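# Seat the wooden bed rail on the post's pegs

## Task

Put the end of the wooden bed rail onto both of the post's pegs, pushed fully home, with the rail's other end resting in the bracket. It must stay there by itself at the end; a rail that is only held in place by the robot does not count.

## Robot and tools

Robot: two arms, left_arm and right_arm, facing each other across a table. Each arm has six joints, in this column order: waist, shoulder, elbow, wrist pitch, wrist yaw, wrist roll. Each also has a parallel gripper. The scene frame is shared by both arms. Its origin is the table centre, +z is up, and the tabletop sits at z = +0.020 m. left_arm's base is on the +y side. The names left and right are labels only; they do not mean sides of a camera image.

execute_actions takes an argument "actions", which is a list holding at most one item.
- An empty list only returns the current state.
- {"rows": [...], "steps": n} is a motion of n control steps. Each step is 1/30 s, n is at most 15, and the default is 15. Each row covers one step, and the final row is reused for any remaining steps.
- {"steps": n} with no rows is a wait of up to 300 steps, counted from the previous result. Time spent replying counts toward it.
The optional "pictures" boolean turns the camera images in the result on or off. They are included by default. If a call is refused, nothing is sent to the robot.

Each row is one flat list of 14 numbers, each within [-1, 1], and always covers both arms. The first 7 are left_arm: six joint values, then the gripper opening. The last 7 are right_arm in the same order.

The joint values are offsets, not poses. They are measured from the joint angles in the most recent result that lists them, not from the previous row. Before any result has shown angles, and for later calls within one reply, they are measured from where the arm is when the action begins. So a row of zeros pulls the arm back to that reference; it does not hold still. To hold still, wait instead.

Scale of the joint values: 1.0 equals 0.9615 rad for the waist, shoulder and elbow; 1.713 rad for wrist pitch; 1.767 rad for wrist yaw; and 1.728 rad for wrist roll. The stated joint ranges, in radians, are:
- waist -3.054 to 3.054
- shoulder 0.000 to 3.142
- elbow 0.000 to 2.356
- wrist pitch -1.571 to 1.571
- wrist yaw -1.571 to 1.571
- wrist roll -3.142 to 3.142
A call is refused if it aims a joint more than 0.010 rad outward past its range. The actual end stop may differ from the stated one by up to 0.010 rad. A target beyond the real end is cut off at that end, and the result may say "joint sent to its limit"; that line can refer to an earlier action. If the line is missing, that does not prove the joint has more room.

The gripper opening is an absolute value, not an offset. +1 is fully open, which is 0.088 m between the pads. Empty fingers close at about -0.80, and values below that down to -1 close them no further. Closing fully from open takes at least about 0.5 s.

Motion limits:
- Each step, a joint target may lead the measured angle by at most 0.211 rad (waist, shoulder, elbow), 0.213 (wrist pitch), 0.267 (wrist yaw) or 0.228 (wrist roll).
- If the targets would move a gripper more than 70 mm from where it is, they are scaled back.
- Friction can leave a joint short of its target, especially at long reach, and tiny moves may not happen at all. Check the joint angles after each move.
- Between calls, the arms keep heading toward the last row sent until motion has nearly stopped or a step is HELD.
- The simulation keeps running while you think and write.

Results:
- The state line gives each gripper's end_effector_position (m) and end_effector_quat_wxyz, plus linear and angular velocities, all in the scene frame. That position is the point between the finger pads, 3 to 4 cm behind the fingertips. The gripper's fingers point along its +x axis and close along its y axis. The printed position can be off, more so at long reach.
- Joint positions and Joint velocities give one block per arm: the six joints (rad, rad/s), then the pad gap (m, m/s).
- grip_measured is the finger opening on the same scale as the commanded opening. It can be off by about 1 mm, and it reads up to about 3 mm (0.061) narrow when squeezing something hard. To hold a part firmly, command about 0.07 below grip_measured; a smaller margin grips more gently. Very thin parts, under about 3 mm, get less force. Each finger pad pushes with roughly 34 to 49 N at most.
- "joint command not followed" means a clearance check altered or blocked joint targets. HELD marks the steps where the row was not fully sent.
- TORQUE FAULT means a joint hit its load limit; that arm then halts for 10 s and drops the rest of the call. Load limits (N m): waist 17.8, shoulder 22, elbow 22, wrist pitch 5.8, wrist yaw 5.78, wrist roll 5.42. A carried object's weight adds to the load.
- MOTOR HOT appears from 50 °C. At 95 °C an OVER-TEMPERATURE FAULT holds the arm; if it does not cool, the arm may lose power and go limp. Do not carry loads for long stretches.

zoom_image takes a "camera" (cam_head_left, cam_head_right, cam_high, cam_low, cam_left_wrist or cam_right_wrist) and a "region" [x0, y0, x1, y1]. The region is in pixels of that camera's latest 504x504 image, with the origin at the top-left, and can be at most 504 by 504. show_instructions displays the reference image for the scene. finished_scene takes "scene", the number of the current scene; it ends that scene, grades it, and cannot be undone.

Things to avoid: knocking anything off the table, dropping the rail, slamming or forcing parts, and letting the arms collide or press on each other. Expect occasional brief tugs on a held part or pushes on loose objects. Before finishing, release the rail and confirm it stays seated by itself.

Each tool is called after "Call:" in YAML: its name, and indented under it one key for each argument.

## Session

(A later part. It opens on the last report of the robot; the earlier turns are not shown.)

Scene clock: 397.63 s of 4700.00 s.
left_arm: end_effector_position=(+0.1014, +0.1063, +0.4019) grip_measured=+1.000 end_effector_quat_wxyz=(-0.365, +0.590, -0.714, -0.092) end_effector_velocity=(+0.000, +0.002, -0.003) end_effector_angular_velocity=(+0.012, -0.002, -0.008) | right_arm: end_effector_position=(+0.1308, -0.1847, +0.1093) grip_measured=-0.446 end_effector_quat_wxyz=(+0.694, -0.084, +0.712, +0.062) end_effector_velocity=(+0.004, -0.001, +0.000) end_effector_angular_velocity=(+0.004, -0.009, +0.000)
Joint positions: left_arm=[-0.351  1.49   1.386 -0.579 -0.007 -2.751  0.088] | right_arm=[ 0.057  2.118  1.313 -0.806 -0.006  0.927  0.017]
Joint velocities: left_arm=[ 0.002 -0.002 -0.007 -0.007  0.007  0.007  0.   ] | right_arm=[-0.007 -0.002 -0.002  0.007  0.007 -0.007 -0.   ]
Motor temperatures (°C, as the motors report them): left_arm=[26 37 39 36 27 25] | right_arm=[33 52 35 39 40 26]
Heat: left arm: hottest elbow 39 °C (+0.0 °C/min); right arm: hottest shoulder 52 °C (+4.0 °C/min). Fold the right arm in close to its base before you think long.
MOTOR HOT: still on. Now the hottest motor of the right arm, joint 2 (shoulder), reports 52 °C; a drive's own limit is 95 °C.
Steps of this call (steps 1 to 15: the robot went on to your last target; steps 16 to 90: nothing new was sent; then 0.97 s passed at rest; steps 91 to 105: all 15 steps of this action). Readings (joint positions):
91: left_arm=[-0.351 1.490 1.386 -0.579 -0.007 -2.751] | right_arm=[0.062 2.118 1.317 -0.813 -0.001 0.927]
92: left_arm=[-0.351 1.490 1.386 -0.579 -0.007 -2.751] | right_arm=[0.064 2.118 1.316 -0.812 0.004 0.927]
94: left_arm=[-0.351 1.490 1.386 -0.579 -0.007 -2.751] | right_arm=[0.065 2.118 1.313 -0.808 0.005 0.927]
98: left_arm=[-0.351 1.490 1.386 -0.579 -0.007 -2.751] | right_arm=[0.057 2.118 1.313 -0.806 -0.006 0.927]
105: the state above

Call:
execute_actions:
  actions:
    - {"rows":[[0,0,0,0,0,0,1,0.005,0,0.0,0.0,0,0,-0.49],[0,0,0,0,0,0,1,0.005,0,0.0,0.0,0,0,-0.49],[0,0,0,0,0,0,1,0.005,0,0.0,0.0,0,0,-0.49],[0,0,0,0,0,0,1,0.005,0,0.0,0.0,0,0,-0.49],[0,0,0,0,0,0,1,-0.04,0.0,0.02,0.01,0.02,0,-0.49]],"steps":15}

Call:
zoom_image:
  camera: "cam_left_wrist"
  region: [320,0,420,100]

Scene clock: 402.47 s of 4700.00 s.
left_arm: end_effector_position=(+0.1014, +0.1063, +0.4019) grip_measured=+1.000 end_effector_quat_wxyz=(-0.365, +0.590, -0.714, -0.092) end_effector_velocity=(+0.000, -0.001, +0.003) end_effector_angular_velocity=(-0.012, +0.002, +0.008) | right_arm: end_effector_position=(+0.1303, -0.1854, +0.1093) grip_measured=-0.446 end_effector_quat_wxyz=(+0.692, -0.084, +0.714, +0.061) end_effector_velocity=(-0.004, -0.002, -0.001) end_effector_angular_velocity=(-0.002, +0.025, +0.004)
Joint positions: left_arm=[-0.351  1.49   1.386 -0.579 -0.007 -2.751  0.088] | right_arm=[ 0.056  2.118  1.313 -0.81  -0.01   0.927  0.017]
Joint velocities: left_arm=[-0.002 -0.002  0.002  0.007 -0.007 -0.007  0.   ] | right_arm=[-0.002 -0.002 -0.007 -0.007 -0.022 -0.007  0.   ]
Motor temperatures (°C, as the motors report them): left_arm=[26 37 39 36 27 25] | right_arm=[33 51 36 41 39 26]
Heat: left arm: hottest elbow 39 °C (+0.0 °C/min); right arm: hottest shoulder 51 °C (+1.0 °C/min). Fold the right arm in close to its base before you think long.
MOTOR HOT: still on. Now the hottest motor of the right arm, joint 2 (shoulder), reports 51 °C; a drive's own limit is 95 °C.
Steps of this call (steps 1 to 15: the robot went on to your last target; steps 16 to 90: nothing new was sent; then 1.33 s passed at rest; steps 91 to 105: all 15 steps of this action). Readings (joint positions):
91: left_arm=[-0.351 1.490 1.386 -0.579 -0.007 -2.751] | right_arm=[0.060 2.118 1.313 -0.808 -0.004 0.927]
92: left_arm=[-0.351 1.490 1.386 -0.579 -0.007 -2.751] | right_arm=[0.062 2.118 1.313 -0.809 -0.001 0.927]
94: left_arm=[-0.351 1.490 1.386 -0.579 -0.007 -2.751] | right_arm=[0.062 2.118 1.313 -0.810 -0.000 0.927]
98: left_arm=[-0.351 1.490 1.386 -0.579 -0.007 -2.751] | right_arm=[0.056 2.118 1.313 -0.810 -0.010 0.927]
105: the state above

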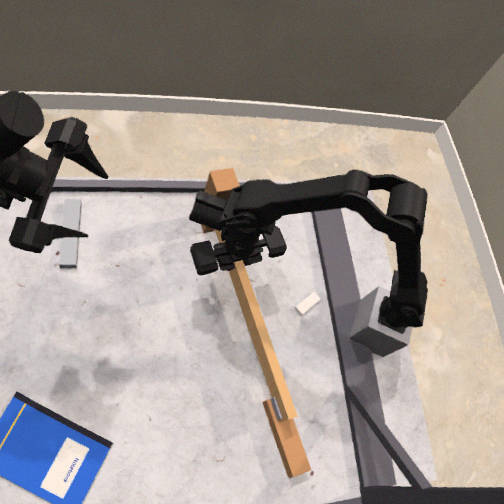

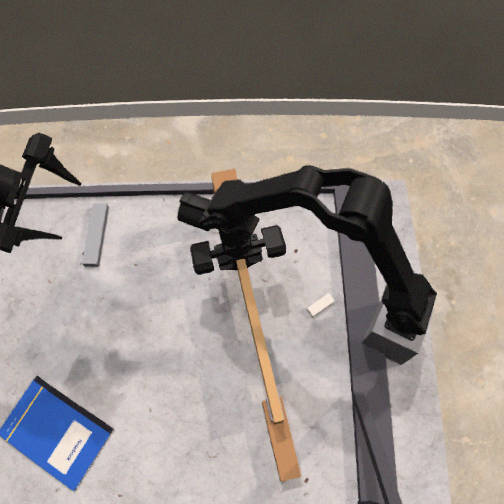

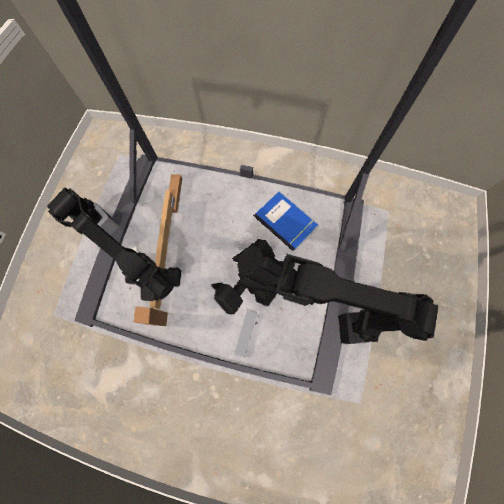

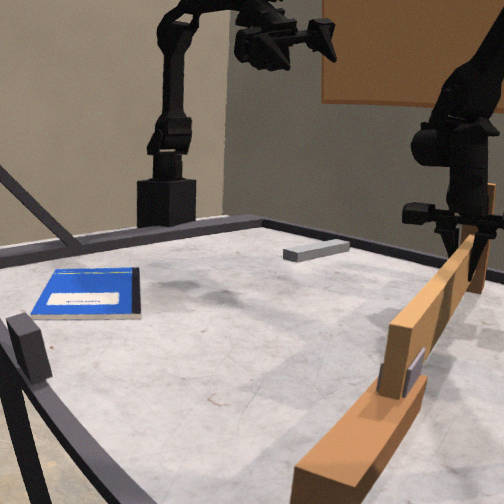

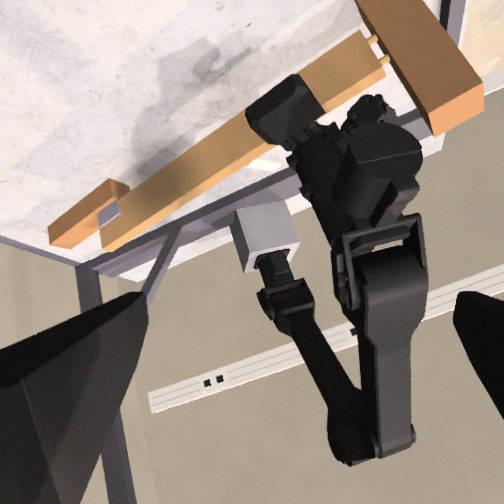

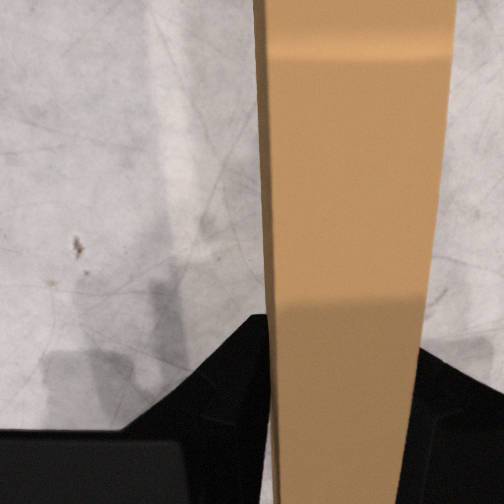

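Region (320, 0, 420, 100) of cam_left_wrist's 504x504 image, scaled by 5.040, with more detail than that image has.

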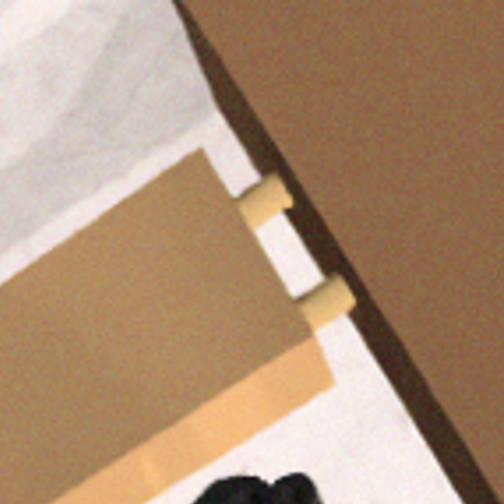

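Call:
execute_actions:
  actions:
    - {"rows":[[0,0,0,0,0,0,1,-0.02,0.004,0.008,0,0.01,0,-1],[0,0,0,0,0,0,1,-0.02,0.008,0.016,0,0.01,0,-1],[0,0,0,0,0,0,1,-0.02,0.012,0.024,0,0.01,0,-1],[0,0,0,0,0,0,1,-0.02,0.016,0.032,0,0.01,0,-1],[0,0,0,0,0,0,1,-0.02,0.02,0.04,0,0.01,0,-1],[0,0,0,0,0,0,1,-0.02,0.024,0.048,0,0.01,0,-1],[0,0,0,0,0,0,1,-0.02,0.028,0.056,0,0.01,0,-1],[0,0,0,0,0,0,1,-0.02,0.032,0.064,0,0.01,0,-1]],"steps":15}
  pictures: false

Scene clock: 407.23 s of 4700.00 s.
left_arm: end_effector_position=(+0.1014, +0.1063, +0.4019) grip_measured=+1.000 end_effector_quat_wxyz=(-0.365, +0.590, -0.714, -0.092) end_effector_velocity=(-0.002, +0.002, -0.001) end_effector_angular_velocity=(+0.008, +0.010, -0.004) | right_arm: end_effector_position=(+0.1306, -0.1842, +0.1097) grip_measured=-0.446 end_effector_quat_wxyz=(+0.689, -0.089, +0.717, +0.057) end_effector_velocity=(-0.003, -0.001, +0.001) end_effector_angular_velocity=(-0.005, +0.028, +0.018)
Joint positions: left_arm=[-0.351  1.49   1.386 -0.579 -0.007 -2.751  0.088] | right_arm=[ 0.057  2.132  1.337 -0.835 -0.011  0.927  0.017]
Joint velocities: left_arm=[-0.002 -0.002 -0.002 -0.007  0.007 -0.007  0.   ] | right_arm=[-0.002  0.002  0.007 -0.022 -0.022 -0.022 -0.   ]
Motor temperatures (°C, as the motors report them): left_arm=[26 37 39 36 27 25] | right_arm=[32 51 36 40 39 26]
Heat: left arm: hottest elbow 39 °C (+0.0 °C/min); right arm: hottest shoulder 51 °C (+1.0 °C/min). Fold the right arm in close to its base before you think long.
MOTOR HOT: still on. Now the hottest motor of the right arm, joint 2 (shoulder), reports 51 °C; a drive's own limit is 95 °C.
Steps of this call (steps 1 to 15: the robot went on to your last target; steps 16 to 90: nothing new was sent; then 1.27 s passed at rest; steps 91 to 105: all 15 steps of this action). Readings (joint positions):
91: left_arm=[-0.351 1.490 1.386 -0.579 -0.007 -2.751] | right_arm=[0.057 2.118 1.313 -0.810 -0.010 0.927]
92: left_arm=[-0.351 1.490 1.386 -0.579 -0.007 -2.751] | right_arm=[0.057 2.118 1.313 -0.811 -0.010 0.927]
94: left_arm=[-0.351 1.490 1.386 -0.579 -0.007 -2.751] | right_arm=[0.057 2.118 1.315 -0.813 -0.010 0.927]
98: left_arm=[-0.351 1.490 1.386 -0.579 -0.007 -2.751] | right_arm=[0.057 2.128 1.331 -0.828 -0.011 0.927]
105: the state above

Call:
execute_actions:
  actions:
    - {"rows":[[0,0,0,0,0,0,1,-0.06,0.01,0.02,0.01,0.04,0,-1]],"steps":15}
  pictures: false

Scene clock: 408.93 s of 4700.00 s.
left_arm: end_effector_position=(+0.1014, +0.1063, +0.4019) grip_measured=+1.000 end_effector_quat_wxyz=(-0.365, +0.590, -0.714, -0.092) end_effector_velocity=(-0.002, +0.002, -0.001) end_effector_angular_velocity=(+0.007, +0.001, +0.003) | right_arm: end_effector_position=(+0.1312, -0.1846, +0.1096) grip_measured=-0.446 end_effector_quat_wxyz=(+0.688, -0.088, +0.718, +0.056) end_effector_velocity=(+0.000, +0.001, +0.000) end_effector_angular_velocity=(+0.011, +0.005, +0.019)
Joint positions: left_arm=[-0.351  1.49   1.386 -0.579 -0.007 -2.751  0.088] | right_arm=[ 0.054  2.133  1.338 -0.836 -0.013  0.927  0.017]
Joint velocities: left_arm=[-0.007 -0.002 -0.002 -0.007 -0.007 -0.007  0.   ] | right_arm=[-0.002 -0.002 -0.002  0.007 -0.007 -0.022  0.   ]
Motor temperatures (°C, as the motors report them): left_arm=[26 37 39 36 27 25] | right_arm=[32 50 36 40 39 26]
Heat: left arm: hottest elbow 39 °C (+0.0 °C/min); right arm: hottest shoulder 50 °C (+0.0 °C/min). Fold the right arm in close to its base before you think long.
MOTOR HOT: still on. Now the hottest motor of the right arm, joint 2 (shoulder), reports 50 °C; a drive's own limit is 95 °C.
Steps of this call (steps 1 to 15: the robot went on to your last target; steps 16 to 36: nothing new was sent; steps 37 to 51: all 15 steps of this action). Readings (joint positions):
37: left_arm=[-0.351 1.490 1.386 -0.579 -0.007 -2.751] | right_arm=[0.055 2.133 1.338 -0.836 -0.012 0.927]
38: left_arm=[-0.351 1.490 1.386 -0.579 -0.007 -2.751] | right_arm=[0.054 2.133 1.338 -0.836 -0.013 0.927]
40: left_arm=[-0.351 1.490 1.386 -0.579 -0.007 -2.751] | right_arm=[0.054 2.133 1.338 -0.836 -0.013 0.927]
44: left_arm=[-0.351 1.490 1.386 -0.579 -0.007 -2.751] | right_arm=[0.054 2.133 1.338 -0.836 -0.013 0.927]
51: the state above

Call:
execute_actions:
  actions:
    - {"rows":[[0,0,0,0,0,0,1,-0.02,0,0,0,0.01,0.01,-1],[0,0,0,0,0,0,1,-0.02,0,0,0,0.01,0.02,-1],[0,0,0,0,0,0,1,-0.02,0,0,0,0.01,0.03,-1],[0,0,0,0,0,0,1,-0.02,0,0,0,0.01,0.04,-1],[0,0,0,0,0,0,1,-0.02,0,0,0,0.01,0.04,-1],[0,0,0,0,0,0,1,-0.02,0,0,0,0.01,0.04,-1],[0,0,0,0,0,0,1,-0.02,0,0,0,0.01,0.02,-1],[0,0,0,0,0,0,1,-0.02,0,0,0,0.01,0.0,-1],[0,0,0,0,0,0,1,-0.02,0,0,0,0.01,-0.02,-1],[0,0,0,0,0,0,1,-0.02,0,0,0,0.01,-0.04,-1],[0,0,0,0,0,0,1,-0.02,0,0,0,0.01,-0.04,-1],[0,0,0,0,0,0,1,-0.02,0,0,0,0.01,-0.04,-1],[0,0,0,0,0,0,1,-0.02,0,0,0,0.01,0.0,-1]],"steps":15}
  pictures: false

Scene clock: 415.00 s of 4700.00 s.
left_arm: end_effector_position=(+0.1014, +0.1063, +0.4019) grip_measured=+1.000 end_effector_quat_wxyz=(-0.365, +0.590, -0.714, -0.092) end_effector_velocity=(-0.000, -0.002, +0.001) end_effector_angular_velocity=(-0.007, +0.001, +0.008) | right_arm: end_effector_position=(+0.1303, -0.1851, +0.1097) grip_measured=-0.446 end_effector_quat_wxyz=(+0.687, -0.094, +0.718, +0.060) end_effector_velocity=(-0.001, -0.001, +0.002) end_effector_angular_velocity=(-0.003, +0.002, -0.113)
Joint positions: left_arm=[-0.351  1.49   1.386 -0.579 -0.007 -2.751  0.088] | right_arm=[ 0.056  2.133  1.338 -0.84  -0.013  0.915  0.017]
Joint velocities: left_arm=[-0.002  0.002  0.002  0.007 -0.007 -0.007  0.   ] | right_arm=[-0.002 -0.007 -0.002 -0.007 -0.007  0.11  -0.   ]
Motor temperatures (°C, as the motors report them): left_arm=[26 37 39 36 27 25] | right_arm=[33 50 36 40 40 26]
Heat: left arm: hottest elbow 39 °C (+0.0 °C/min); right arm: hottest shoulder 50 °C (+0.0 °C/min). Fold the right arm in close to its base before you think long.
MOTOR HOT: still on. Now the hottest motor of the right arm, joint 2 (shoulder), reports 50 °C; a drive's own limit is 95 °C.
Steps of this call (steps 1 to 15: the robot went on to your last target; steps 16 to 90: nothing new was sent; then 2.57 s passed at rest; steps 91 to 105: all 15 steps of this action). Readings (joint positions):
91: left_arm=[-0.351 1.490 1.386 -0.579 -0.007 -2.751] | right_arm=[0.056 2.133 1.338 -0.838 -0.012 0.927]
92: left_arm=[-0.351 1.490 1.386 -0.579 -0.007 -2.751] | right_arm=[0.057 2.133 1.338 -0.838 -0.010 0.933]
94: left_arm=[-0.351 1.490 1.386 -0.579 -0.007 -2.751] | right_arm=[0.057 2.133 1.338 -0.839 -0.010 0.950]
98: left_arm=[-0.351 1.490 1.386 -0.579 -0.007 -2.751] | right_arm=[0.057 2.133 1.338 -0.839 -0.011 0.949]
105: the state above

Call:
execute_actions:
  actions:
    - {"rows":[[0,0,0,0,0,0,1,0.01,0,0,0,0,0,-0.2]],"steps":15}
  pictures: false

Call:
execute_actions:
  actions:
    - {"rows":[[0,0,0,0,0,0,1,0,0,0,0,0,0,-1]],"steps":15}
  pictures: false

Scene clock: 418.80 s of 4700.00 s.
left_arm: end_effector_position=(+0.1014, +0.1063, +0.4019) grip_measured=+1.000 end_effector_quat_wxyz=(-0.365, +0.590, -0.714, -0.092) end_effector_velocity=(+0.002, +0.002, -0.001) end_effector_angular_velocity=(+0.007, -0.009, +0.019) | right_arm: end_effector_position=(+0.1286, -0.1843, +0.1097) grip_measured=-0.207 end_effector_quat_wxyz=(+0.688, -0.095, +0.717, +0.060) end_effector_velocity=(+0.001, -0.003, +0.000) end_effector_angular_velocity=(-0.003, +0.011, +0.014)
Joint positions: left_arm=[-0.351  1.49   1.386 -0.579 -0.007 -2.751  0.088] | right_arm=[ 0.062  2.133  1.338 -0.84  -0.01   0.919  0.029]
Joint velocities: left_arm=[-0.002 -0.002 -0.002 -0.007 -0.022 -0.007  0.   ] | right_arm=[-0.007 -0.002 -0.002 -0.007 -0.007 -0.022  0.002]
Motor temperatures (°C, as the motors report them): left_arm=[26 37 39 36 27 25] | right_arm=[32 50 36 39 39 26]
Heat: left arm: hottest elbow 39 °C (+0.0 °C/min); right arm: hottest shoulder 50 °C (+0.0 °C/min). Fold the right arm in close to its base before you think long.
MOTOR HOT: still on. Now the hottest motor of the right arm, joint 2 (shoulder), reports 50 °C; a drive's own limit is 95 °C.
Steps of this call (steps 1 to 15: the robot went on to your last target; steps 16 to 90: nothing new was sent; then 0.30 s passed at rest; steps 91 to 105: all 15 steps of this action). Readings (joint positions):
91: left_arm=[-0.351 1.490 1.386 -0.579 -0.007 -2.751] | right_arm=[0.057 2.133 1.338 -0.840 -0.012 0.922]
92: left_arm=[-0.351 1.490 1.386 -0.579 -0.007 -2.751] | right_arm=[0.058 2.133 1.338 -0.840 -0.010 0.922]
94: left_arm=[-0.351 1.490 1.386 -0.579 -0.007 -2.751] | right_arm=[0.059 2.133 1.338 -0.840 -0.010 0.922]
98: left_arm=[-0.351 1.490 1.386 -0.579 -0.007 -2.751] | right_arm=[0.061 2.133 1.338 -0.840 -0.010 0.920]
105: the state above

Scene clock: 419.30 s of 4700.00 s.
left_arm: end_effector_position=(+0.1014, +0.1063, +0.4019) grip_measured=+1.000 end_effector_quat_wxyz=(-0.365, +0.590, -0.714, -0.092) end_effector_velocity=(+0.000, +0.002, -0.001) end_effector_angular_velocity=(+0.008, +0.010, +0.001) | right_arm: end_effector_position=(+0.1288, -0.1856, +0.1097) grip_measured=-0.457 end_effector_quat_wxyz=(+0.687, -0.096, +0.718, +0.058) end_effector_velocity=(-0.000, +0.000, -0.001) end_effector_angular_velocity=(+0.005, +0.005, -0.010)
Joint positions: left_arm=[-0.351  1.49   1.386 -0.579 -0.007 -2.751  0.088] | right_arm=[ 0.061  2.133  1.338 -0.845 -0.008  0.92   0.017]
Joint velocities: left_arm=[ 0.002 -0.002 -0.002 -0.007  0.007 -0.007  0.   ] | right_arm=[-0.002  0.002 -0.002  0.007 -0.007  0.007 -0.   ]
Motor temperatures (°C, as the motors report them): left_arm=[26 37 39 36 27 25] | right_arm=[32 50 36 39 38 26]
Heat: left arm: hottest elbow 39 °C (+0.0 °C/min); right arm: hottest shoulder 50 °C (+0.0 °C/min). Fold the right arm in close to its base before you think long.
MOTOR HOT: still on. Now the hottest motor of the right arm, joint 2 (shoulder), reports 50 °C; a drive's own limit is 95 °C.
Steps of this call (steps 1 to 15: all 15 steps of this action). Readings (joint positions):
1: left_arm=[-0.351 1.490 1.386 -0.579 -0.007 -2.751] | right_arm=[0.062 2.133 1.338 -0.840 -0.010 0.919]
2: left_arm=[-0.351 1.490 1.386 -0.579 -0.007 -2.751] | right_arm=[0.062 2.133 1.338 -0.842 -0.008 0.919]
4: left_arm=[-0.351 1.490 1.386 -0.579 -0.007 -2.751] | right_arm=[0.061 2.133 1.338 -0.845 -0.008 0.920]
8: left_arm=[-0.351 1.490 1.386 -0.579 -0.007 -2.751] | right_arm=[0.061 2.133 1.338 -0.845 -0.008 0.920]
15: the state above

Call:
execute_actions:
  actions:
    - {"rows":[[0,0,0,0,0,0,1,0.0,0,0.03,0.006,0,0,-1],[0,0,0,0,0,0,1,0.0,0,0.03,0.006,0,0,-1],[0,0,0,0,0,0,1,0.0,0,0.03,0.006,0,0,-1],[0,0,0,0,0,0,1,0.0,0,0.03,0.006,0,0,-1],[0,0,0,0,0,0,1,0.0,0,0.03,0.006,0,0,-1],[0,0,0,0,0,0,1,0.0,0,0.03,0.006,0,0,-1],[0,0,0,0,0,0,1,-0.05,0.01,0.04,0.006,0.03,0,-1]],"steps":15}
  pictures: false

Scene clock: 423.20 s of 4700.00 s.
left_arm: end_effector_position=(+0.1014, +0.1063, +0.4019) grip_measured=+1.000 end_effector_quat_wxyz=(-0.365, +0.590, -0.714, -0.092) end_effector_velocity=(+0.000, +0.002, -0.003) end_effector_angular_velocity=(+0.012, +0.000, +0.008) | right_arm: end_effector_position=(+0.1305, -0.1845, +0.1113) grip_measured=-0.457 end_effector_quat_wxyz=(+0.687, -0.093, +0.719, +0.058) end_effector_velocity=(-0.002, -0.003, -0.001) end_effector_angular_velocity=(-0.008, +0.012, +0.004)
Joint positions: left_arm=[-0.351  1.49   1.386 -0.579 -0.007 -2.751  0.088] | right_arm=[ 0.056  2.133  1.345 -0.849 -0.013  0.92   0.017]
Joint velocities: left_arm=[-0.002 -0.002 -0.007 -0.007 -0.007 -0.007  0.   ] | right_arm=[-0.002 -0.002 -0.007 -0.007 -0.007 -0.007 -0.   ]
Motor temperatures (°C, as the motors report them): left_arm=[26 37 40 36 27 25] | right_arm=[32 50 36 38 38 26]
Heat: left arm: hottest elbow 40 °C (+1.0 °C/min); right arm: hottest shoulder 50 °C (-1.0 °C/min). Fold the right arm in close to its base before you think long.
MOTOR HOT: still on. Now the hottest motor of the right arm, joint 2 (shoulder), reports 50 °C; a drive's own limit is 95 °C.
Steps of this call (steps 1 to 15: the robot went on to your last target; steps 16 to 90: nothing new was sent; then 0.40 s passed at rest; steps 91 to 105: all 15 steps of this action). Readings (joint positions):
91: left_arm=[-0.351 1.490 1.386 -0.579 -0.007 -2.751] | right_arm=[0.061 2.133 1.340 -0.846 -0.008 0.920]
92: left_arm=[-0.351 1.490 1.386 -0.579 -0.007 -2.751] | right_arm=[0.061 2.133 1.341 -0.846 -0.008 0.920]
94: left_arm=[-0.351 1.490 1.386 -0.579 -0.007 -2.751] | right_arm=[0.061 2.133 1.342 -0.847 -0.008 0.920]
98: left_arm=[-0.351 1.490 1.386 -0.579 -0.007 -2.751] | right_arm=[0.056 2.133 1.344 -0.849 -0.013 0.920]
105: the state above

Once more, a little higher.

Call:
execute_actions:
  actions:
    - {"rows":[[0,0,0,0,0,0,1,0.008,-0.03,0.01,0.0,0,0,-1],[0,0,0,0,0,0,1,0.008,-0.03,0.01,0.0,0,0,-1],[0,0,0,0,0,0,1,0.008,-0.03,0.01,0.0,0,0,-1],[0,0,0,0,0,0,1,0.008,-0.03,0.01,0.0,0,0,-1],[0,0,0,0,0,0,1,0.008,-0.03,0.01,0.0,0,0,-1],[0,0,0,0,0,0,1,-0.05,-0.03,0.03,0.01,0.03,0,-1]],"steps":15}
  pictures: false

Scene clock: 427.33 s of 4700.00 s.
left_arm: end_effector_position=(+0.1014, +0.1063, +0.4019) grip_measured=+1.000 end_effector_quat_wxyz=(-0.365, +0.590, -0.714, -0.092) end_effector_velocity=(+0.000, +0.005, -0.004) end_effector_angular_velocity=(+0.022, +0.011, +0.017) | right_arm: end_effector_position=(+0.1307, -0.1847, +0.1117) grip_measured=-0.457 end_effector_quat_wxyz=(+0.686, -0.091, +0.720, +0.057) end_effector_velocity=(+0.000, -0.004, +0.002) end_effector_angular_velocity=(-0.020, -0.001, -0.024)
Joint positions: left_arm=[-0.351  1.49   1.386 -0.579 -0.007 -2.751  0.088] | right_arm=[ 0.054  2.132  1.345 -0.85  -0.016  0.921  0.017]
Joint velocities: left_arm=[-0.002 -0.007 -0.007 -0.022 -0.007 -0.022  0.   ] | right_arm=[-0.002 -0.002  0.002 -0.022  0.007  0.022 -0.   ]
Motor temperatures (°C, as the motors report them): left_arm=[26 37 40 36 27 25] | right_arm=[32 49 36 37 38 26]
Heat: left arm: hottest elbow 40 °C (+1.0 °C/min); right arm: hottest shoulder 49 °C (-1.0 °C/min). Fold the right arm in close to its base before you think long.
MOTOR HOT: still on. Now the hottest motor of the right arm, joint 2 (shoulder), reports 49 °C; a drive's own limit is 95 °C.
Steps of this call (steps 1 to 15: the robot went on to your last target; steps 16 to 90: nothing new was sent; then 0.63 s passed at rest; steps 91 to 105: all 15 steps of this action). Readings (joint positions):
91: left_arm=[-0.351 1.490 1.386 -0.579 -0.007 -2.751] | right_arm=[0.058 2.133 1.345 -0.850 -0.011 0.920]
92: left_arm=[-0.351 1.490 1.386 -0.579 -0.007 -2.751] | right_arm=[0.061 2.133 1.345 -0.850 -0.006 0.921]
94: left_arm=[-0.351 1.490 1.386 -0.579 -0.007 -2.751] | right_arm=[0.061 2.132 1.345 -0.851 -0.006 0.921]
98: left_arm=[-0.351 1.490 1.386 -0.579 -0.007 -2.751] | right_arm=[0.054 2.132 1.345 -0.851 -0.016 0.921]
105: the state above

Call:
execute_actions:
  actions:
    - {"rows":[[0,0,0,0,0,0,1,0.008,0,-0.02,0.01,0,0,-1],[0,0,0,0,0,0,1,0.008,0,-0.02,0.01,0,0,-1],[0,0,0,0,0,0,1,0.008,0,-0.02,0.01,0,0,-1],[0,0,0,0,0,0,1,0.008,0,-0.02,0.01,0,0,-1],[0,0,0,0,0,0,1,0.008,0,-0.02,0.01,0,0,-1],[0,0,0,0,0,0,1,-0.05,0,-0.01,0.01,0.03,0,-1]],"steps":15}
  pictures: false

Scene clock: 431.00 s of 4700.00 s.
left_arm: end_effector_position=(+0.1014, +0.1063, +0.4019) grip_measured=+1.000 end_effector_quat_wxyz=(-0.365, +0.590, -0.714, -0.092) end_effector_velocity=(+0.000, +0.003, -0.006) end_effector_angular_velocity=(+0.027, -0.000, +0.008) | right_arm: end_effector_position=(+0.1302, -0.1859, +0.1101) grip_measured=-0.457 end_effector_quat_wxyz=(+0.685, -0.090, +0.721, +0.057) end_effector_velocity=(-0.002, +0.000, +0.001) end_effector_angular_velocity=(+0.001, +0.008, +0.009)
Joint positions: left_arm=[-0.351  1.49   1.386 -0.579 -0.007 -2.751  0.088] | right_arm=[ 0.052  2.132  1.338 -0.844 -0.019  0.921  0.017]
Joint velocities: left_arm=[-0.002  0.002 -0.002 -0.022 -0.007 -0.007  0.   ] | right_arm=[ 0.002 -0.002  0.002 -0.007 -0.007 -0.007  0.   ]
Motor temperatures (°C, as the motors report them): left_arm=[26 37 40 36 27 25] | right_arm=[32 51 36 37 38 26]
Heat: left arm: hottest elbow 40 °C (+1.0 °C/min); right arm: hottest shoulder 51 °C (+0.0 °C/min). Fold the right arm in close to its base before you think long.
MOTOR HOT: still on. Now the hottest motor of the right arm, joint 2 (shoulder), reports 51 °C; a drive's own limit is 95 °C.
Steps of this call (steps 1 to 15: the robot went on to your last target; steps 16 to 90: nothing new was sent; then 0.17 s passed at rest; steps 91 to 105: all 15 steps of this action). Readings (joint positions):
91: left_arm=[-0.351 1.490 1.386 -0.579 -0.007 -2.751] | right_arm=[0.056 2.132 1.343 -0.849 -0.014 0.921]
92: left_arm=[-0.351 1.490 1.386 -0.579 -0.007 -2.751] | right_arm=[0.059 2.132 1.340 -0.847 -0.009 0.921]
94: left_arm=[-0.351 1.490 1.386 -0.579 -0.007 -2.751] | right_arm=[0.060 2.132 1.338 -0.845 -0.008 0.921]
98: left_arm=[-0.351 1.490 1.386 -0.579 -0.007 -2.751] | right_arm=[0.052 2.132 1.338 -0.844 -0.020 0.921]
105: the state above

Slow elbow-up sweep (diagonal) under light pressure.

Call:
execute_actions:
  actions:
    - {"rows":[[0,0,0,0,0,0,1,-0.02,0,0.006,0.002,0.015,0,-1],[0,0,0,0,0,0,1,-0.02,0,0.01,0.004,0.015,0,-1],[0,0,0,0,0,0,1,-0.02,0,0.014,0.006,0.015,0,-1],[0,0,0,0,0,0,1,-0.02,0,0.018,0.008,0.015,0,-1],[0,0,0,0,0,0,1,-0.02,0,0.022,0.01,0.015,0,-1],[0,0,0,0,0,0,1,-0.02,0,0.026,0.012,0.015,0,-1],[0,0,0,0,0,0,1,-0.02,0,0.03,0.014,0.015,0,-1],[0,0,0,0,0,0,1,-0.02,0,0.034,0.016,0.015,0,-1],[0,0,0,0,0,0,1,-0.02,0,0.038,0.018,0.015,0,-1],[0,0,0,0,0,0,1,-0.02,0,0.042,0.02,0.015,0,-1]],"steps":15}
  pictures: false

Scene clock: 437.83 s of 4700.00 s.
left_arm: end_effector_position=(+0.1014, +0.1063, +0.4019) grip_measured=+1.000 end_effector_quat_wxyz=(-0.365, +0.590, -0.714, -0.092) end_effector_velocity=(-0.002, +0.003, +0.001) end_effector_angular_velocity=(+0.003, +0.012, +0.012) | right_arm: end_effector_position=(+0.1304, -0.1847, +0.1108) grip_measured=-0.457 end_effector_quat_wxyz=(+0.686, -0.091, +0.720, +0.058) end_effector_velocity=(+0.002, +0.000, +0.000) end_effector_angular_velocity=(+0.004, -0.009, +0.005)
Joint positions: left_arm=[-0.351  1.49   1.386 -0.579 -0.007 -2.751  0.088] | right_arm=[ 0.054  2.132  1.341 -0.844 -0.017  0.921  0.017]
Joint velocities: left_arm=[-0.007 -0.007 -0.002 -0.007 -0.007 -0.022  0.   ] | right_arm=[-0.002 -0.002 -0.002  0.007  0.007 -0.007 -0.   ]
Motor temperatures (°C, as the motors report them): left_arm=[26 37 40 37 27 25] | right_arm=[32 50 36 36 38 26]
Heat: left arm: hottest elbow 40 °C (+1.0 °C/min); right arm: hottest shoulder 50 °C (-2.0 °C/min). Fold the right arm in close to its base before you think long.
MOTOR HOT: still on. Now the hottest motor of the right arm, joint 2 (shoulder), reports 50 °C; a drive's own limit is 95 °C.
Steps of this call (steps 1 to 15: the robot went on to your last target; steps 16 to 90: nothing new was sent; then 3.33 s passed at rest; steps 91 to 105: all 15 steps of this action). Readings (joint positions):
91: left_arm=[-0.351 1.490 1.386 -0.579 -0.007 -2.751] | right_arm=[0.053 2.132 1.338 -0.844 -0.018 0.921]
92: left_arm=[-0.351 1.490 1.386 -0.579 -0.007 -2.751] | right_arm=[0.054 2.132 1.338 -0.844 -0.017 0.921]
94: left_arm=[-0.351 1.490 1.386 -0.579 -0.007 -2.751] | right_arm=[0.054 2.132 1.338 -0.844 -0.017 0.921]
98: left_arm=[-0.351 1.490 1.386 -0.579 -0.007 -2.751] | right_arm=[0.054 2.132 1.340 -0.844 -0.017 0.921]
105: the state above

At centre now. Push.

Call:
execute_actions:
  actions:
    - {"rows":[[0,0,0,0,0,0,1,-0.06,0.01,0.03,0.01,0.04,0,-1]],"steps":15}
  pictures: false

Scene clock: 440.47 s of 4700.00 s.
left_arm: end_effector_position=(+0.1014, +0.1063, +0.4019) grip_measured=+1.000 end_effector_quat_wxyz=(-0.365, +0.590, -0.714, -0.092) end_effector_velocity=(-0.002, +0.007, -0.004) end_effector_angular_velocity=(+0.033, +0.020, +0.006) | right_arm: end_effector_position=(+0.1307, -0.1852, +0.1108) grip_measured=-0.457 end_effector_quat_wxyz=(+0.686, -0.090, +0.720, +0.057) end_effector_velocity=(-0.002, -0.001, +0.002) end_effector_angular_velocity=(+0.001, +0.008, +0.009)
Joint positions: left_arm=[-0.351  1.49   1.386 -0.579 -0.007 -2.751  0.088] | right_arm=[ 0.053  2.132  1.341 -0.846 -0.017  0.921  0.017]
Joint velocities: left_arm=[-0.002 -0.007 -0.002 -0.037  0.007 -0.022  0.   ] | right_arm=[ 0.002 -0.007 -0.002 -0.007 -0.007 -0.007 -0.   ]
Motor temperatures (°C, as the motors report them): left_arm=[26 37 40 37 27 25] | right_arm=[32 50 36 37 38 26]
Heat: left arm: hottest elbow 40 °C (+1.0 °C/min); right arm: hottest shoulder 50 °C (-2.0 °C/min). Fold the right arm in close to its base before you think long.
MOTOR HOT: still on. Now the hottest motor of the right arm, joint 2 (shoulder), reports 50 °C; a drive's own limit is 95 °C.
Steps of this call (steps 1 to 15: the robot went on to your last target; steps 16 to 64: nothing new was sent; steps 65 to 79: all 15 steps of this action). Readings (joint positions):
65: left_arm=[-0.351 1.490 1.386 -0.579 -0.007 -2.751] | right_arm=[0.053 2.132 1.341 -0.844 -0.017 0.921]
66: left_arm=[-0.351 1.490 1.386 -0.579 -0.007 -2.751] | right_arm=[0.053 2.132 1.341 -0.845 -0.018 0.921]
68: left_arm=[-0.351 1.490 1.386 -0.579 -0.007 -2.751] | right_arm=[0.053 2.132 1.341 -0.846 -0.018 0.921]
72: left_arm=[-0.351 1.490 1.386 -0.579 -0.007 -2.751] | right_arm=[0.053 2.132 1.341 -0.846 -0.017 0.921]
79: the state above

Call:
execute_actions:
  actions:
    - {"rows":[[0,0,0,0,0,0,1,0.008,0,0,0.02,0,0,-1],[0,0,0,0,0,0,1,0.008,0,0,0.02,0,0,-1],[0,0,0,0,0,0,1,0.008,0,0,0.02,0,0,-1],[0,0,0,0,0,0,1,0.008,0,0,0.02,0,0,-1],[0,0,0,0,0,0,1,-0.05,0,0.0,0.04,0.03,0,-1]],"steps":15}
  pictures: false

Scene clock: 445.13 s of 4700.00 s.
left_arm: end_effector_position=(+0.1014, +0.1063, +0.4019) grip_measured=+1.000 end_effector_quat_wxyz=(-0.365, +0.590, -0.714, -0.092) end_effector_velocity=(+0.000, +0.001, +0.001) end_effector_angular_velocity=(+0.002, -0.010, -0.001) | right_arm: end_effector_position=(+0.1307, -0.1851, +0.1098) grip_measured=-0.457 end_effector_quat_wxyz=(+0.687, -0.087, +0.719, +0.060) end_effector_velocity=(-0.005, -0.005, -0.000) end_effector_angular_velocity=(-0.015, +0.032, +0.004)
Joint positions: left_arm=[-0.351  1.49   1.386 -0.579 -0.007 -2.751  0.088] | right_arm=[ 0.052  2.128  1.331 -0.831 -0.019  0.921  0.017]
Joint velocities: left_arm=[-0.002 -0.002  0.002 -0.007 -0.007  0.007  0.   ] | right_arm=[-0.002 -0.002 -0.007 -0.022 -0.022 -0.007 -0.   ]
Motor temperatures (°C, as the motors report them): left_arm=[26 37 40 37 27 25] | right_arm=[32 50 37 37 39 26]
Heat: left arm: hottest elbow 40 °C (+1.0 °C/min); right arm: hottest shoulder 50 °C (-1.0 °C/min). Fold the right arm in close to its base before you think long.
MOTOR HOT: still on. Now the hottest motor of the right arm, joint 2 (shoulder), reports 50 °C; a drive's own limit is 95 °C.
Steps of this call (steps 1 to 15: the robot went on to your last target; steps 16 to 90: nothing new was sent; then 1.17 s passed at rest; steps 91 to 105: all 15 steps of this action). Readings (joint positions):
91: left_arm=[-0.351 1.490 1.386 -0.579 -0.007 -2.751] | right_arm=[0.056 2.132 1.341 -0.846 -0.014 0.921]
92: left_arm=[-0.351 1.490 1.386 -0.579 -0.007 -2.751] | right_arm=[0.059 2.132 1.341 -0.846 -0.008 0.921]
94: left_arm=[-0.351 1.490 1.386 -0.579 -0.007 -2.751] | right_arm=[0.060 2.132 1.341 -0.845 -0.007 0.921]
98: left_arm=[-0.351 1.490 1.386 -0.579 -0.007 -2.751] | right_arm=[0.052 2.130 1.335 -0.836 -0.020 0.921]
105: the state above

Call:
execute_actions:
  actions:
    - {"rows":[[0,0,0,0,0,0,1,0.008,0,0.02,-0.02,0,0,-1],[0,0,0,0,0,0,1,0.008,0,0.02,-0.02,0,0,-1],[0,0,0,0,0,0,1,0.008,0,0.02,-0.02,0,0,-1],[0,0,0,0,0,0,1,0.008,0,0.02,-0.02,0,0,-1],[0,0,0,0,0,0,1,0.008,0,0.02,-0.02,0,0,-1],[0,0,0,0,0,0,1,-0.05,0,0.02,-0.02,0.03,0,-1]],"steps":15}
  pictures: false

Scene clock: 451.50 s of 4700.00 s.
left_arm: end_effector_position=(+0.1014, +0.1063, +0.4019) grip_measured=+1.000 end_effector_quat_wxyz=(-0.365, +0.590, -0.714, -0.092) end_effector_velocity=(+0.000, +0.002, -0.001) end_effector_angular_velocity=(+0.007, -0.011, -0.001) | right_arm: end_effector_position=(+0.1304, -0.1863, +0.1118) grip_measured=-0.457 end_effector_quat_wxyz=(+0.684, -0.089, +0.722, +0.057) end_effector_velocity=(+0.001, -0.003, +0.000) end_effector_angular_velocity=(-0.009, -0.003, +0.005)
Joint positions: left_arm=[-0.351  1.49   1.386 -0.579 -0.007 -2.751  0.088] | right_arm=[ 0.05   2.128  1.339 -0.85  -0.022  0.921  0.017]
Joint velocities: left_arm=[-0.002 -0.002 -0.002 -0.007 -0.007  0.007  0.   ] | right_arm=[-0.002 -0.002 -0.002 -0.007  0.007 -0.007 -0.   ]
Motor temperatures (°C, as the motors report them): left_arm=[26 37 40 37 27 25] | right_arm=[33 50 36 42 39 26]
Heat: left arm: hottest elbow 40 °C (+1.0 °C/min); right arm: hottest shoulder 50 °C (-1.0 °C/min). Fold the right arm in close to its base before you think long.
MOTOR HOT: still on. Now the hottest motor of the right arm, joint 2 (shoulder), reports 50 °C; a drive's own limit is 95 °C.
Steps of this call (steps 1 to 15: the robot went on to your last target; steps 16 to 90: nothing new was sent; then 2.87 s passed at rest; steps 91 to 105: all 15 steps of this action). Readings (joint positions):
91: left_arm=[-0.351 1.490 1.386 -0.579 -0.007 -2.751] | right_arm=[0.054 2.128 1.331 -0.834 -0.017 0.921]
92: left_arm=[-0.351 1.490 1.386 -0.579 -0.007 -2.751] | right_arm=[0.057 2.128 1.331 -0.836 -0.013 0.921]
94: left_arm=[-0.351 1.490 1.386 -0.579 -0.007 -2.751] | right_arm=[0.057 2.128 1.334 -0.842 -0.012 0.921]
98: left_arm=[-0.351 1.490 1.386 -0.579 -0.007 -2.751] | right_arm=[0.050 2.128 1.338 -0.847 -0.022 0.921]
105: the state above

Slow downward sweep, light press.

Call:
execute_actions:
  actions:
    - {"rows":[[0,0,0,0,0,0,1,-0.01,0,-0.006,0.003,0.015,0,-1],[0,0,0,0,0,0,1,-0.01,0,-0.009,0.004,0.015,0,-1],[0,0,0,0,0,0,1,-0.01,0,-0.012,0.005,0.015,0,-1],[0,0,0,0,0,0,1,-0.01,0,-0.015,0.006,0.015,0,-1],[0,0,0,0,0,0,1,-0.01,0,-0.018,0.007,0.015,0,-1],[0,0,0,0,0,0,1,-0.01,0,-0.021,0.008,0.015,0,-1],[0,0,0,0,0,0,1,-0.01,0,-0.024,0.009,0.015,0,-1],[0,0,0,0,0,0,1,-0.01,0,-0.027,0.01,0.015,0,-1],[0,0,0,0,0,0,1,-0.01,0,-0.03,0.011,0.015,0,-1],[0,0,0,0,0,0,1,-0.01,0,-0.033,0.012,0.015,0,-1]],"steps":15}
  pictures: false

Scene clock: 456.33 s of 4700.00 s.
left_arm: end_effector_position=(+0.1014, +0.1063, +0.4019) grip_measured=+1.000 end_effector_quat_wxyz=(-0.365, +0.590, -0.714, -0.092) end_effector_velocity=(+0.000, +0.002, -0.003) end_effector_angular_velocity=(+0.012, +0.000, +0.008) | right_arm: end_effector_position=(+0.1292, -0.1873, +0.1094) grip_measured=-0.457 end_effector_quat_wxyz=(+0.687, -0.092, +0.719, +0.058) end_effector_velocity=(-0.001, -0.001, -0.000) end_effector_angular_velocity=(+0.006, +0.006, +0.004)
Joint positions: left_arm=[-0.351  1.49   1.386 -0.579 -0.007 -2.751  0.088] | right_arm=[ 0.055  2.126  1.326 -0.835 -0.014  0.921  0.017]
Joint velocities: left_arm=[-0.002 -0.002 -0.007 -0.007 -0.007 -0.007  0.   ] | right_arm=[-0.002 -0.007 -0.012  0.007 -0.007 -0.007 -0.   ]
Motor temperatures (°C, as the motors report them): left_arm=[26 37 40 37 27 25] | right_arm=[33 50 36 41 39 26]
Heat: left arm: hottest elbow 40 °C (+1.0 °C/min); right arm: hottest shoulder 50 °C (-2.0 °C/min). Fold the right arm in close to its base before you think long.
MOTOR HOT: still on. Now the hottest motor of the right arm, joint 2 (shoulder), reports 50 °C; a drive's own limit is 95 °C.
Steps of this call (steps 1 to 15: the robot went on to your last target; steps 16 to 90: nothing new was sent; then 1.33 s passed at rest; steps 91 to 105: all 15 steps of this action). Readings (joint positions):
91: left_arm=[-0.351 1.490 1.386 -0.579 -0.007 -2.751] | right_arm=[0.052 2.128 1.339 -0.850 -0.020 0.921]
92: left_arm=[-0.351 1.490 1.386 -0.579 -0.007 -2.751] | right_arm=[0.054 2.128 1.339 -0.849 -0.016 0.921]
94: left_arm=[-0.351 1.490 1.386 -0.579 -0.007 -2.751] | right_arm=[0.055 2.128 1.338 -0.847 -0.014 0.921]
98: left_arm=[-0.351 1.490 1.386 -0.579 -0.007 -2.751] | right_arm=[0.055 2.128 1.331 -0.841 -0.014 0.921]
105: the state above

Call:
execute_actions:
  actions:
    - {"rows":[[0,0,0,0,0,0,1,0.03,0,0.022,0.008,0,0,-1]],"steps":12}
  pictures: false

Scene clock: 458.67 s of 4700.00 s.
left_arm: end_effector_position=(+0.1014, +0.1063, +0.4019) grip_measured=+1.000 end_effector_quat_wxyz=(-0.365, +0.590, -0.714, -0.092) end_effector_velocity=(+0.000, +0.000, -0.001) end_effector_angular_velocity=(+0.007, +0.001, +0.008) | right_arm: end_effector_position=(+0.1287, -0.1851, +0.1101) grip_measured=-0.457 end_effector_quat_wxyz=(+0.692, -0.096, +0.713, +0.061) end_effector_velocity=(+0.001, -0.003, +0.000) end_effector_angular_velocity=(-0.010, -0.005, -0.024)
Joint positions: left_arm=[-0.351  1.49   1.386 -0.579 -0.007 -2.751  0.088] | right_arm=[ 0.065  2.126  1.329 -0.833 -0.     0.921  0.017]
Joint velocities: left_arm=[-0.002  0.002  0.002 -0.007 -0.007 -0.007  0.   ] | right_arm=[-0.002 -0.002 -0.002 -0.007  0.007  0.022 -0.   ]
Motor temperatures (°C, as the motors report them): left_arm=[26 37 40 37 27 25] | right_arm=[32 50 36 40 38 26]
Heat: left arm: hottest elbow 40 °C (+1.0 °C/min); right arm: hottest shoulder 50 °C (-2.0 °C/min). Fold the right arm in close to its base before you think long.
MOTOR HOT: still on. Now the hottest motor of the right arm, joint 2 (shoulder), reports 50 °C; a drive's own limit is 95 °C.
Steps of this call (steps 1 to 15: the robot went on to your last target; steps 16 to 58: nothing new was sent; steps 59 to 70: all 12 steps of this action). Readings (joint positions):
59: left_arm=[-0.351 1.490 1.386 -0.579 -0.007 -2.751] | right_arm=[0.058 2.126 1.326 -0.834 -0.011 0.921]
60: left_arm=[-0.351 1.490 1.386 -0.579 -0.007 -2.751] | right_arm=[0.062 2.126 1.328 -0.833 -0.006 0.921]
62: left_arm=[-0.351 1.490 1.386 -0.579 -0.007 -2.751] | right_arm=[0.065 2.126 1.328 -0.833 -0.000 0.921]
66: left_arm=[-0.351 1.490 1.386 -0.579 -0.007 -2.751] | right_arm=[0.065 2.126 1.329 -0.833 -0.000 0.921]
70: the state above

Push using wrist yaw mostly (pure +x), with slight elbow up.

Call:
execute_actions:
  actions:
    - {"rows":[[0,0,0,0,0,0,1,0,0,0.02,0,0,0,-1],[0,0,0,0,0,0,1,0,0,0.02,0,0,0,-1],[0,0,0,0,0,0,1,0,0,0.02,0,0,0,-1],[0,0,0,0,0,0,1,0,0,0.02,0,0,0,-1],[0,0,0,0,0,0,1,-0.03,0,0.02,0,0.05,0,-1]],"steps":15}
  pictures: false

Scene clock: 461.90 s of 4700.00 s.
left_arm: end_effector_position=(+0.1014, +0.1063, +0.4019) grip_measured=+1.000 end_effector_quat_wxyz=(-0.365, +0.590, -0.714, -0.092) end_effector_velocity=(+0.002, +0.004, -0.004) end_effector_angular_velocity=(+0.022, +0.002, +0.028) | right_arm: end_effector_position=(+0.1293, -0.1853, +0.1106) grip_measured=-0.457 end_effector_quat_wxyz=(+0.698, -0.102, +0.707, +0.058) end_effector_velocity=(+0.002, -0.001, -0.001) end_effector_angular_velocity=(-0.001, -0.007, +0.005)
Joint positions: left_arm=[-0.351  1.49   1.386 -0.579 -0.007 -2.751  0.088] | right_arm=[ 0.072  2.126  1.331 -0.836  0.02   0.924  0.017]
Joint velocities: left_arm=[-0.002 -0.002 -0.002 -0.022 -0.022 -0.022  0.   ] | right_arm=[-0.002 -0.002 -0.007  0.007  0.007 -0.007  0.   ]
Motor temperatures (°C, as the motors report them): left_arm=[26 37 40 37 27 25] | right_arm=[32 50 36 40 38 26]
Heat: left arm: hottest elbow 40 °C (+1.0 °C/min); right arm: hottest shoulder 50 °C (-1.0 °C/min). Fold the right arm in close to its base before you think long.
MOTOR HOT: still on. Now the hottest motor of the right arm, joint 2 (shoulder), reports 50 °C; a drive's own limit is 95 °C.
Steps of this call (steps 1 to 15: the robot went on to your last target; steps 16 to 82: nothing new was sent; steps 83 to 97: all 15 steps of this action). Readings (joint positions):
83: left_arm=[-0.351 1.490 1.386 -0.579 -0.007 -2.751] | right_arm=[0.064 2.126 1.329 -0.834 -0.000 0.921]
84: left_arm=[-0.351 1.490 1.386 -0.579 -0.007 -2.751] | right_arm=[0.064 2.126 1.330 -0.834 -0.001 0.921]
86: left_arm=[-0.351 1.490 1.386 -0.579 -0.007 -2.751] | right_arm=[0.064 2.126 1.330 -0.835 -0.001 0.921]
90: left_arm=[-0.351 1.490 1.386 -0.579 -0.007 -2.751] | right_arm=[0.068 2.126 1.331 -0.836 0.012 0.922]
97: the state above

Call:
execute_actions:
  actions:
    - {"rows":[[0,0,0,0,0,0,1,-0.07,0,0,0,0.03,0,-1]],"steps":15}

Call:
zoom_image:
  camera: "cam_left_wrist"
  region: [320,0,420,100]

Scene clock: 464.63 s of 4700.00 s.
left_arm: end_effector_position=(+0.1014, +0.1063, +0.4019) grip_measured=+1.000 end_effector_quat_wxyz=(-0.365, +0.590, -0.714, -0.092) end_effector_velocity=(+0.000, -0.000, +0.001) end_effector_angular_velocity=(-0.008, -0.010, -0.001) | right_arm: end_effector_position=(+0.1298, -0.1858, +0.1106) grip_measured=-0.457 end_effector_quat_wxyz=(+0.693, -0.096, +0.712, +0.057) end_effector_velocity=(+0.001, -0.003, +0.000) end_effector_angular_velocity=(-0.003, +0.010, -0.000)
Joint positions: left_arm=[-0.351  1.49   1.386 -0.579 -0.007 -2.751  0.088] | right_arm=[ 0.063  2.126  1.331 -0.837  0.005  0.924  0.017]
Joint velocities: left_arm=[-0.002 -0.002 -0.002  0.007 -0.007  0.007  0.   ] | right_arm=[-0.007 -0.002 -0.002 -0.007 -0.007 -0.007 -0.   ]
Motor temperatures (°C, as the motors report them): left_arm=[26 37 40 37 27 25] | right_arm=[32 50 36 39 38 26]
Heat: left arm: hottest elbow 40 °C (+1.0 °C/min); right arm: hottest shoulder 50 °C (-1.0 °C/min). Fold the right arm in close to its base before you think long.
MOTOR HOT: still on. Now the hottest motor of the right arm, joint 2 (shoulder), reports 50 °C; a drive's own limit is 95 °C.
Steps of this call (steps 1 to 15: the robot went on to your last target; steps 16 to 67: nothing new was sent; steps 68 to 82: all 15 steps of this action). Readings (joint positions):
68: left_arm=[-0.351 1.490 1.386 -0.579 -0.007 -2.751] | right_arm=[0.070 2.126 1.331 -0.836 0.019 0.924]
69: left_arm=[-0.351 1.490 1.386 -0.579 -0.007 -2.751] | right_arm=[0.068 2.126 1.331 -0.836 0.013 0.924]
71: left_arm=[-0.351 1.490 1.386 -0.579 -0.007 -2.751] | right_arm=[0.064 2.126 1.331 -0.836 0.007 0.924]
75: left_arm=[-0.351 1.490 1.386 -0.579 -0.007 -2.751] | right_arm=[0.064 2.126 1.331 -0.837 0.005 0.924]
82: the state above

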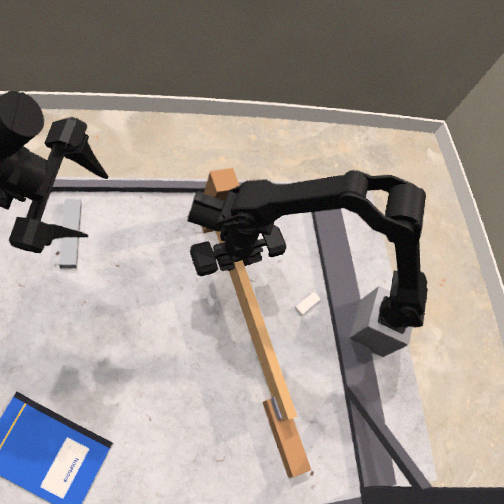

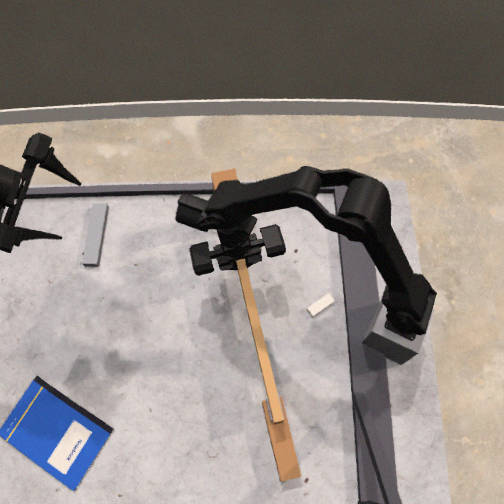

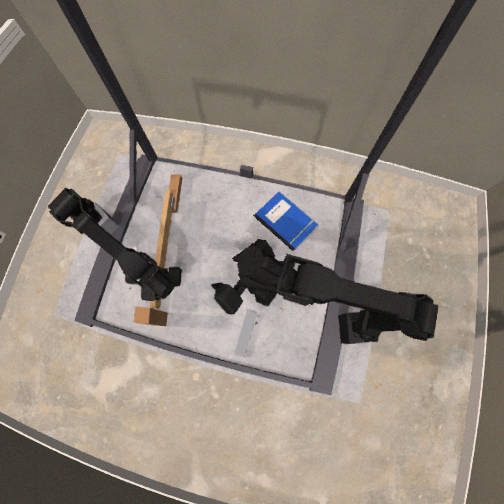

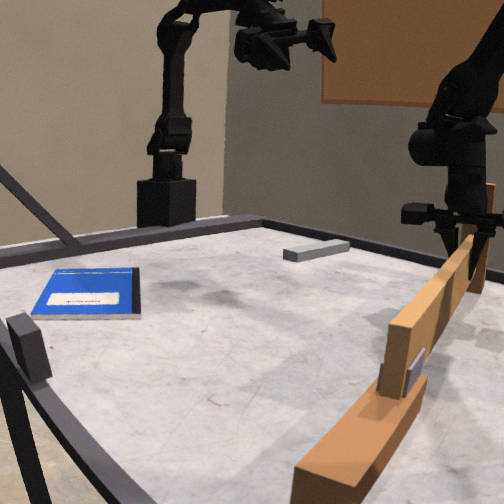

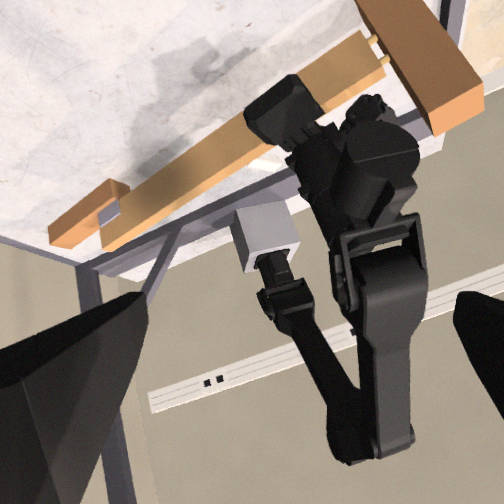

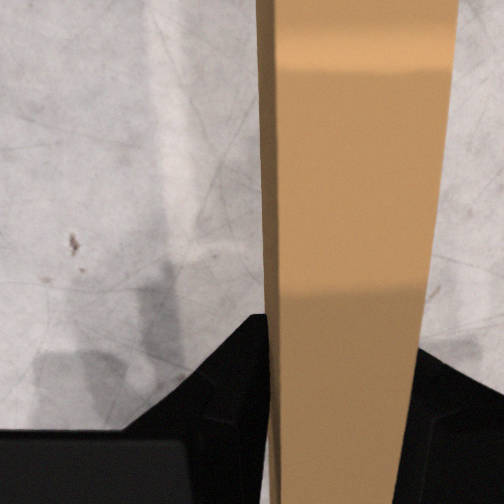

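Region (320, 0, 420, 100) of cam_left_wrist's 504x504 image, scaled by 5.040, with more detail than that image has.

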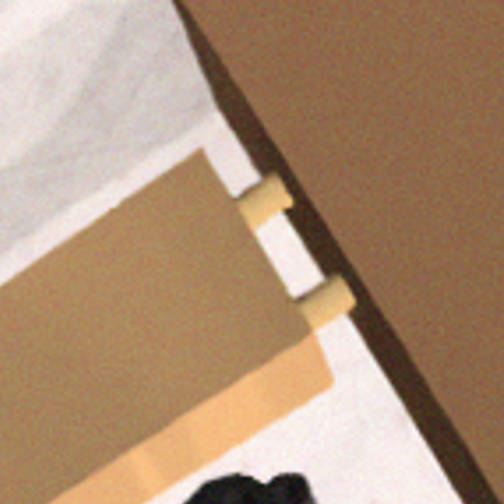

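Call:
execute_actions:
  actions:
    - {"rows":[[0,0,0,0,0,0,1,0.006,0,0.03,0.01,0,0,-1],[0,0,0,0,0,0,1,0.006,0,0.03,0.01,0,0,-1],[0,0,0,0,0,0,1,0.006,0,0.03,0.01,0,0,-1],[0,0,0,0,0,0,1,0.006,0,0.03,0.01,0,0,-1],[0,0,0,0,0,0,1,-0.015,0.015,0.03,0.01,0.01,0,-1],[0,0,0,0,0,0,1,-0.015,0.019,0.03,0.01,0.01,0,-1],[0,0,0,0,0,0,1,-0.015,0.023,0.03,0.01,0.01,0,-1],[0,0,0,0,0,0,1,-0.015,0.027,0.03,0.01,0.01,0,-1],[0,0,0,0,0,0,1,-0.015,0.031,0.03,0.01,0.01,0,-1],[0,0,0,0,0,0,1,-0.015,0.035,0.03,0.01,0.01,0,-1],[0,0,0,0,0,0,1,-0.015,0.039,0.03,0.01,0.01,0,-1],[0,0,0,0,0,0,1,-0.015,0.043,0.03,0.01,0.01,0,-1]],"steps":15}
  pictures: false

Scene clock: 472.47 s of 4700.00 s.
left_arm: end_effector_position=(+0.1014, +0.1063, +0.4019) grip_measured=+1.000 end_effector_quat_wxyz=(-0.365, +0.590, -0.714, -0.092) end_effector_velocity=(-0.002, -0.000, +0.001) end_effector_angular_velocity=(-0.007, +0.001, +0.003) | right_arm: end_effector_position=(+0.1292, -0.1854, +0.1094) grip_measured=-0.457 end_effector_quat_wxyz=(+0.691, -0.099, +0.713, +0.056) end_effector_velocity=(-0.005, +0.000, -0.002) end_effector_angular_velocity=(-0.001, +0.026, +0.023)
Joint positions: left_arm=[-0.351  1.49   1.386 -0.579 -0.007 -2.751  0.088] | right_arm=[ 0.065  2.134  1.338 -0.843  0.004  0.924  0.017]
Joint velocities: left_arm=[-0.007 -0.002 -0.002  0.007 -0.007 -0.007  0.   ] | right_arm=[ 0.002  0.007  0.002 -0.007 -0.022 -0.022 -0.   ]
Motor temperatures (°C, as the motors report them): left_arm=[26 37 40 37 27 25] | right_arm=[33 50 36 38 40 26]
Heat: left arm: hottest elbow 40 °C (+1.0 °C/min); right arm: hottest shoulder 50 °C (+0.0 °C/min). Fold the right arm in close to its base before you think long.
MOTOR HOT: still on. Now the hottest motor of the right arm, joint 2 (shoulder), reports 50 °C; a drive's own limit is 95 °C.
Steps of this call (steps 1 to 15: the robot went on to your last target; steps 16 to 90: nothing new was sent; then 4.33 s passed at rest; steps 91 to 105: all 15 steps of this action). Readings (joint positions):
91: left_arm=[-0.351 1.490 1.386 -0.579 -0.007 -2.751] | right_arm=[0.065 2.126 1.332 -0.837 0.005 0.924]
92: left_arm=[-0.351 1.490 1.386 -0.579 -0.007 -2.751] | right_arm=[0.067 2.126 1.332 -0.837 0.008 0.924]
94: left_arm=[-0.351 1.490 1.386 -0.579 -0.007 -2.751] | right_arm=[0.068 2.126 1.333 -0.837 0.008 0.924]
98: left_arm=[-0.351 1.490 1.386 -0.579 -0.007 -2.751] | right_arm=[0.065 2.127 1.333 -0.837 0.004 0.924]
105: the state above

Call:
execute_actions:
  actions:
    - {"rows":[[0,0,0,0,0,0,1,-0.035,-0.015,0,0.01,0.02,0,-1],[0,0,0,0,0,0,1,-0.035,-0.019,0,0.01,0.02,0,-1],[0,0,0,0,0,0,1,-0.035,-0.023,0,0.01,0.02,0,-1],[0,0,0,0,0,0,1,-0.035,-0.027,0,0.01,0.02,0,-1],[0,0,0,0,0,0,1,-0.035,-0.031,0,0.01,0.02,0,-1],[0,0,0,0,0,0,1,-0.035,-0.035,0,0.01,0.02,0,-1],[0,0,0,0,0,0,1,-0.035,-0.039,0,0.01,0.02,0,-1],[0,0,0,0,0,0,1,-0.035,-0.043,0,0.01,0.02,0,-1],[0,0,0,0,0,0,1,-0.035,-0.047,0,0.01,0.02,0,-1],[0,0,0,0,0,0,1,-0.035,-0.051,0,0.01,0.02,0,-1]],"steps":15}
  pictures: false

Scene clock: 476.87 s of 4700.00 s.
left_arm: end_effector_position=(+0.1014, +0.1063, +0.4019) grip_measured=+1.000 end_effector_quat_wxyz=(-0.365, +0.590, -0.714, -0.092) end_effector_velocity=(+0.000, +0.002, -0.001) end_effector_angular_velocity=(+0.008, +0.010, +0.001) | right_arm: end_effector_position=(+0.1300, -0.1844, +0.1123) grip_measured=-0.457 end_effector_quat_wxyz=(+0.693, -0.094, +0.712, +0.059) end_effector_velocity=(-0.001, -0.001, +0.004) end_effector_angular_velocity=(+0.006, +0.007, +0.019)
Joint positions: left_arm=[-0.351  1.49   1.386 -0.579 -0.007 -2.751  0.088] | right_arm=[ 0.063  2.123  1.335 -0.838  0.001  0.924  0.017]
Joint velocities: left_arm=[ 0.002 -0.002 -0.002 -0.007  0.007 -0.007  0.   ] | right_arm=[-0.002 -0.012 -0.002 -0.007 -0.007 -0.022 -0.   ]
Motor temperatures (°C, as the motors report them): left_arm=[26 37 40 37 27 25] | right_arm=[32 49 36 38 39 26]
Heat: left arm: hottest elbow 40 °C (+1.0 °C/min); right arm: hottest shoulder 49 °C (-1.0 °C/min). Fold the right arm in close to its base before you think long.
MOTOR HOT: still on. Now the hottest motor of the right arm, joint 2 (shoulder), reports 49 °C; a drive's own limit is 95 °C.
Steps of this call (steps 1 to 15: the robot went on to your last target; steps 16 to 90: nothing new was sent; then 0.90 s passed at rest; steps 91 to 105: all 15 steps of this action). Readings (joint positions):
91: left_arm=[-0.351 1.490 1.386 -0.579 -0.007 -2.751] | right_arm=[0.064 2.133 1.339 -0.844 0.003 0.924]
92: left_arm=[-0.351 1.490 1.386 -0.579 -0.007 -2.751] | right_arm=[0.063 2.132 1.339 -0.844 0.002 0.924]
94: left_arm=[-0.351 1.490 1.386 -0.579 -0.007 -2.751] | right_arm=[0.063 2.130 1.339 -0.844 0.001 0.924]
98: left_arm=[-0.351 1.490 1.386 -0.579 -0.007 -2.751] | right_arm=[0.063 2.127 1.337 -0.842 0.001 0.924]
105: the state above


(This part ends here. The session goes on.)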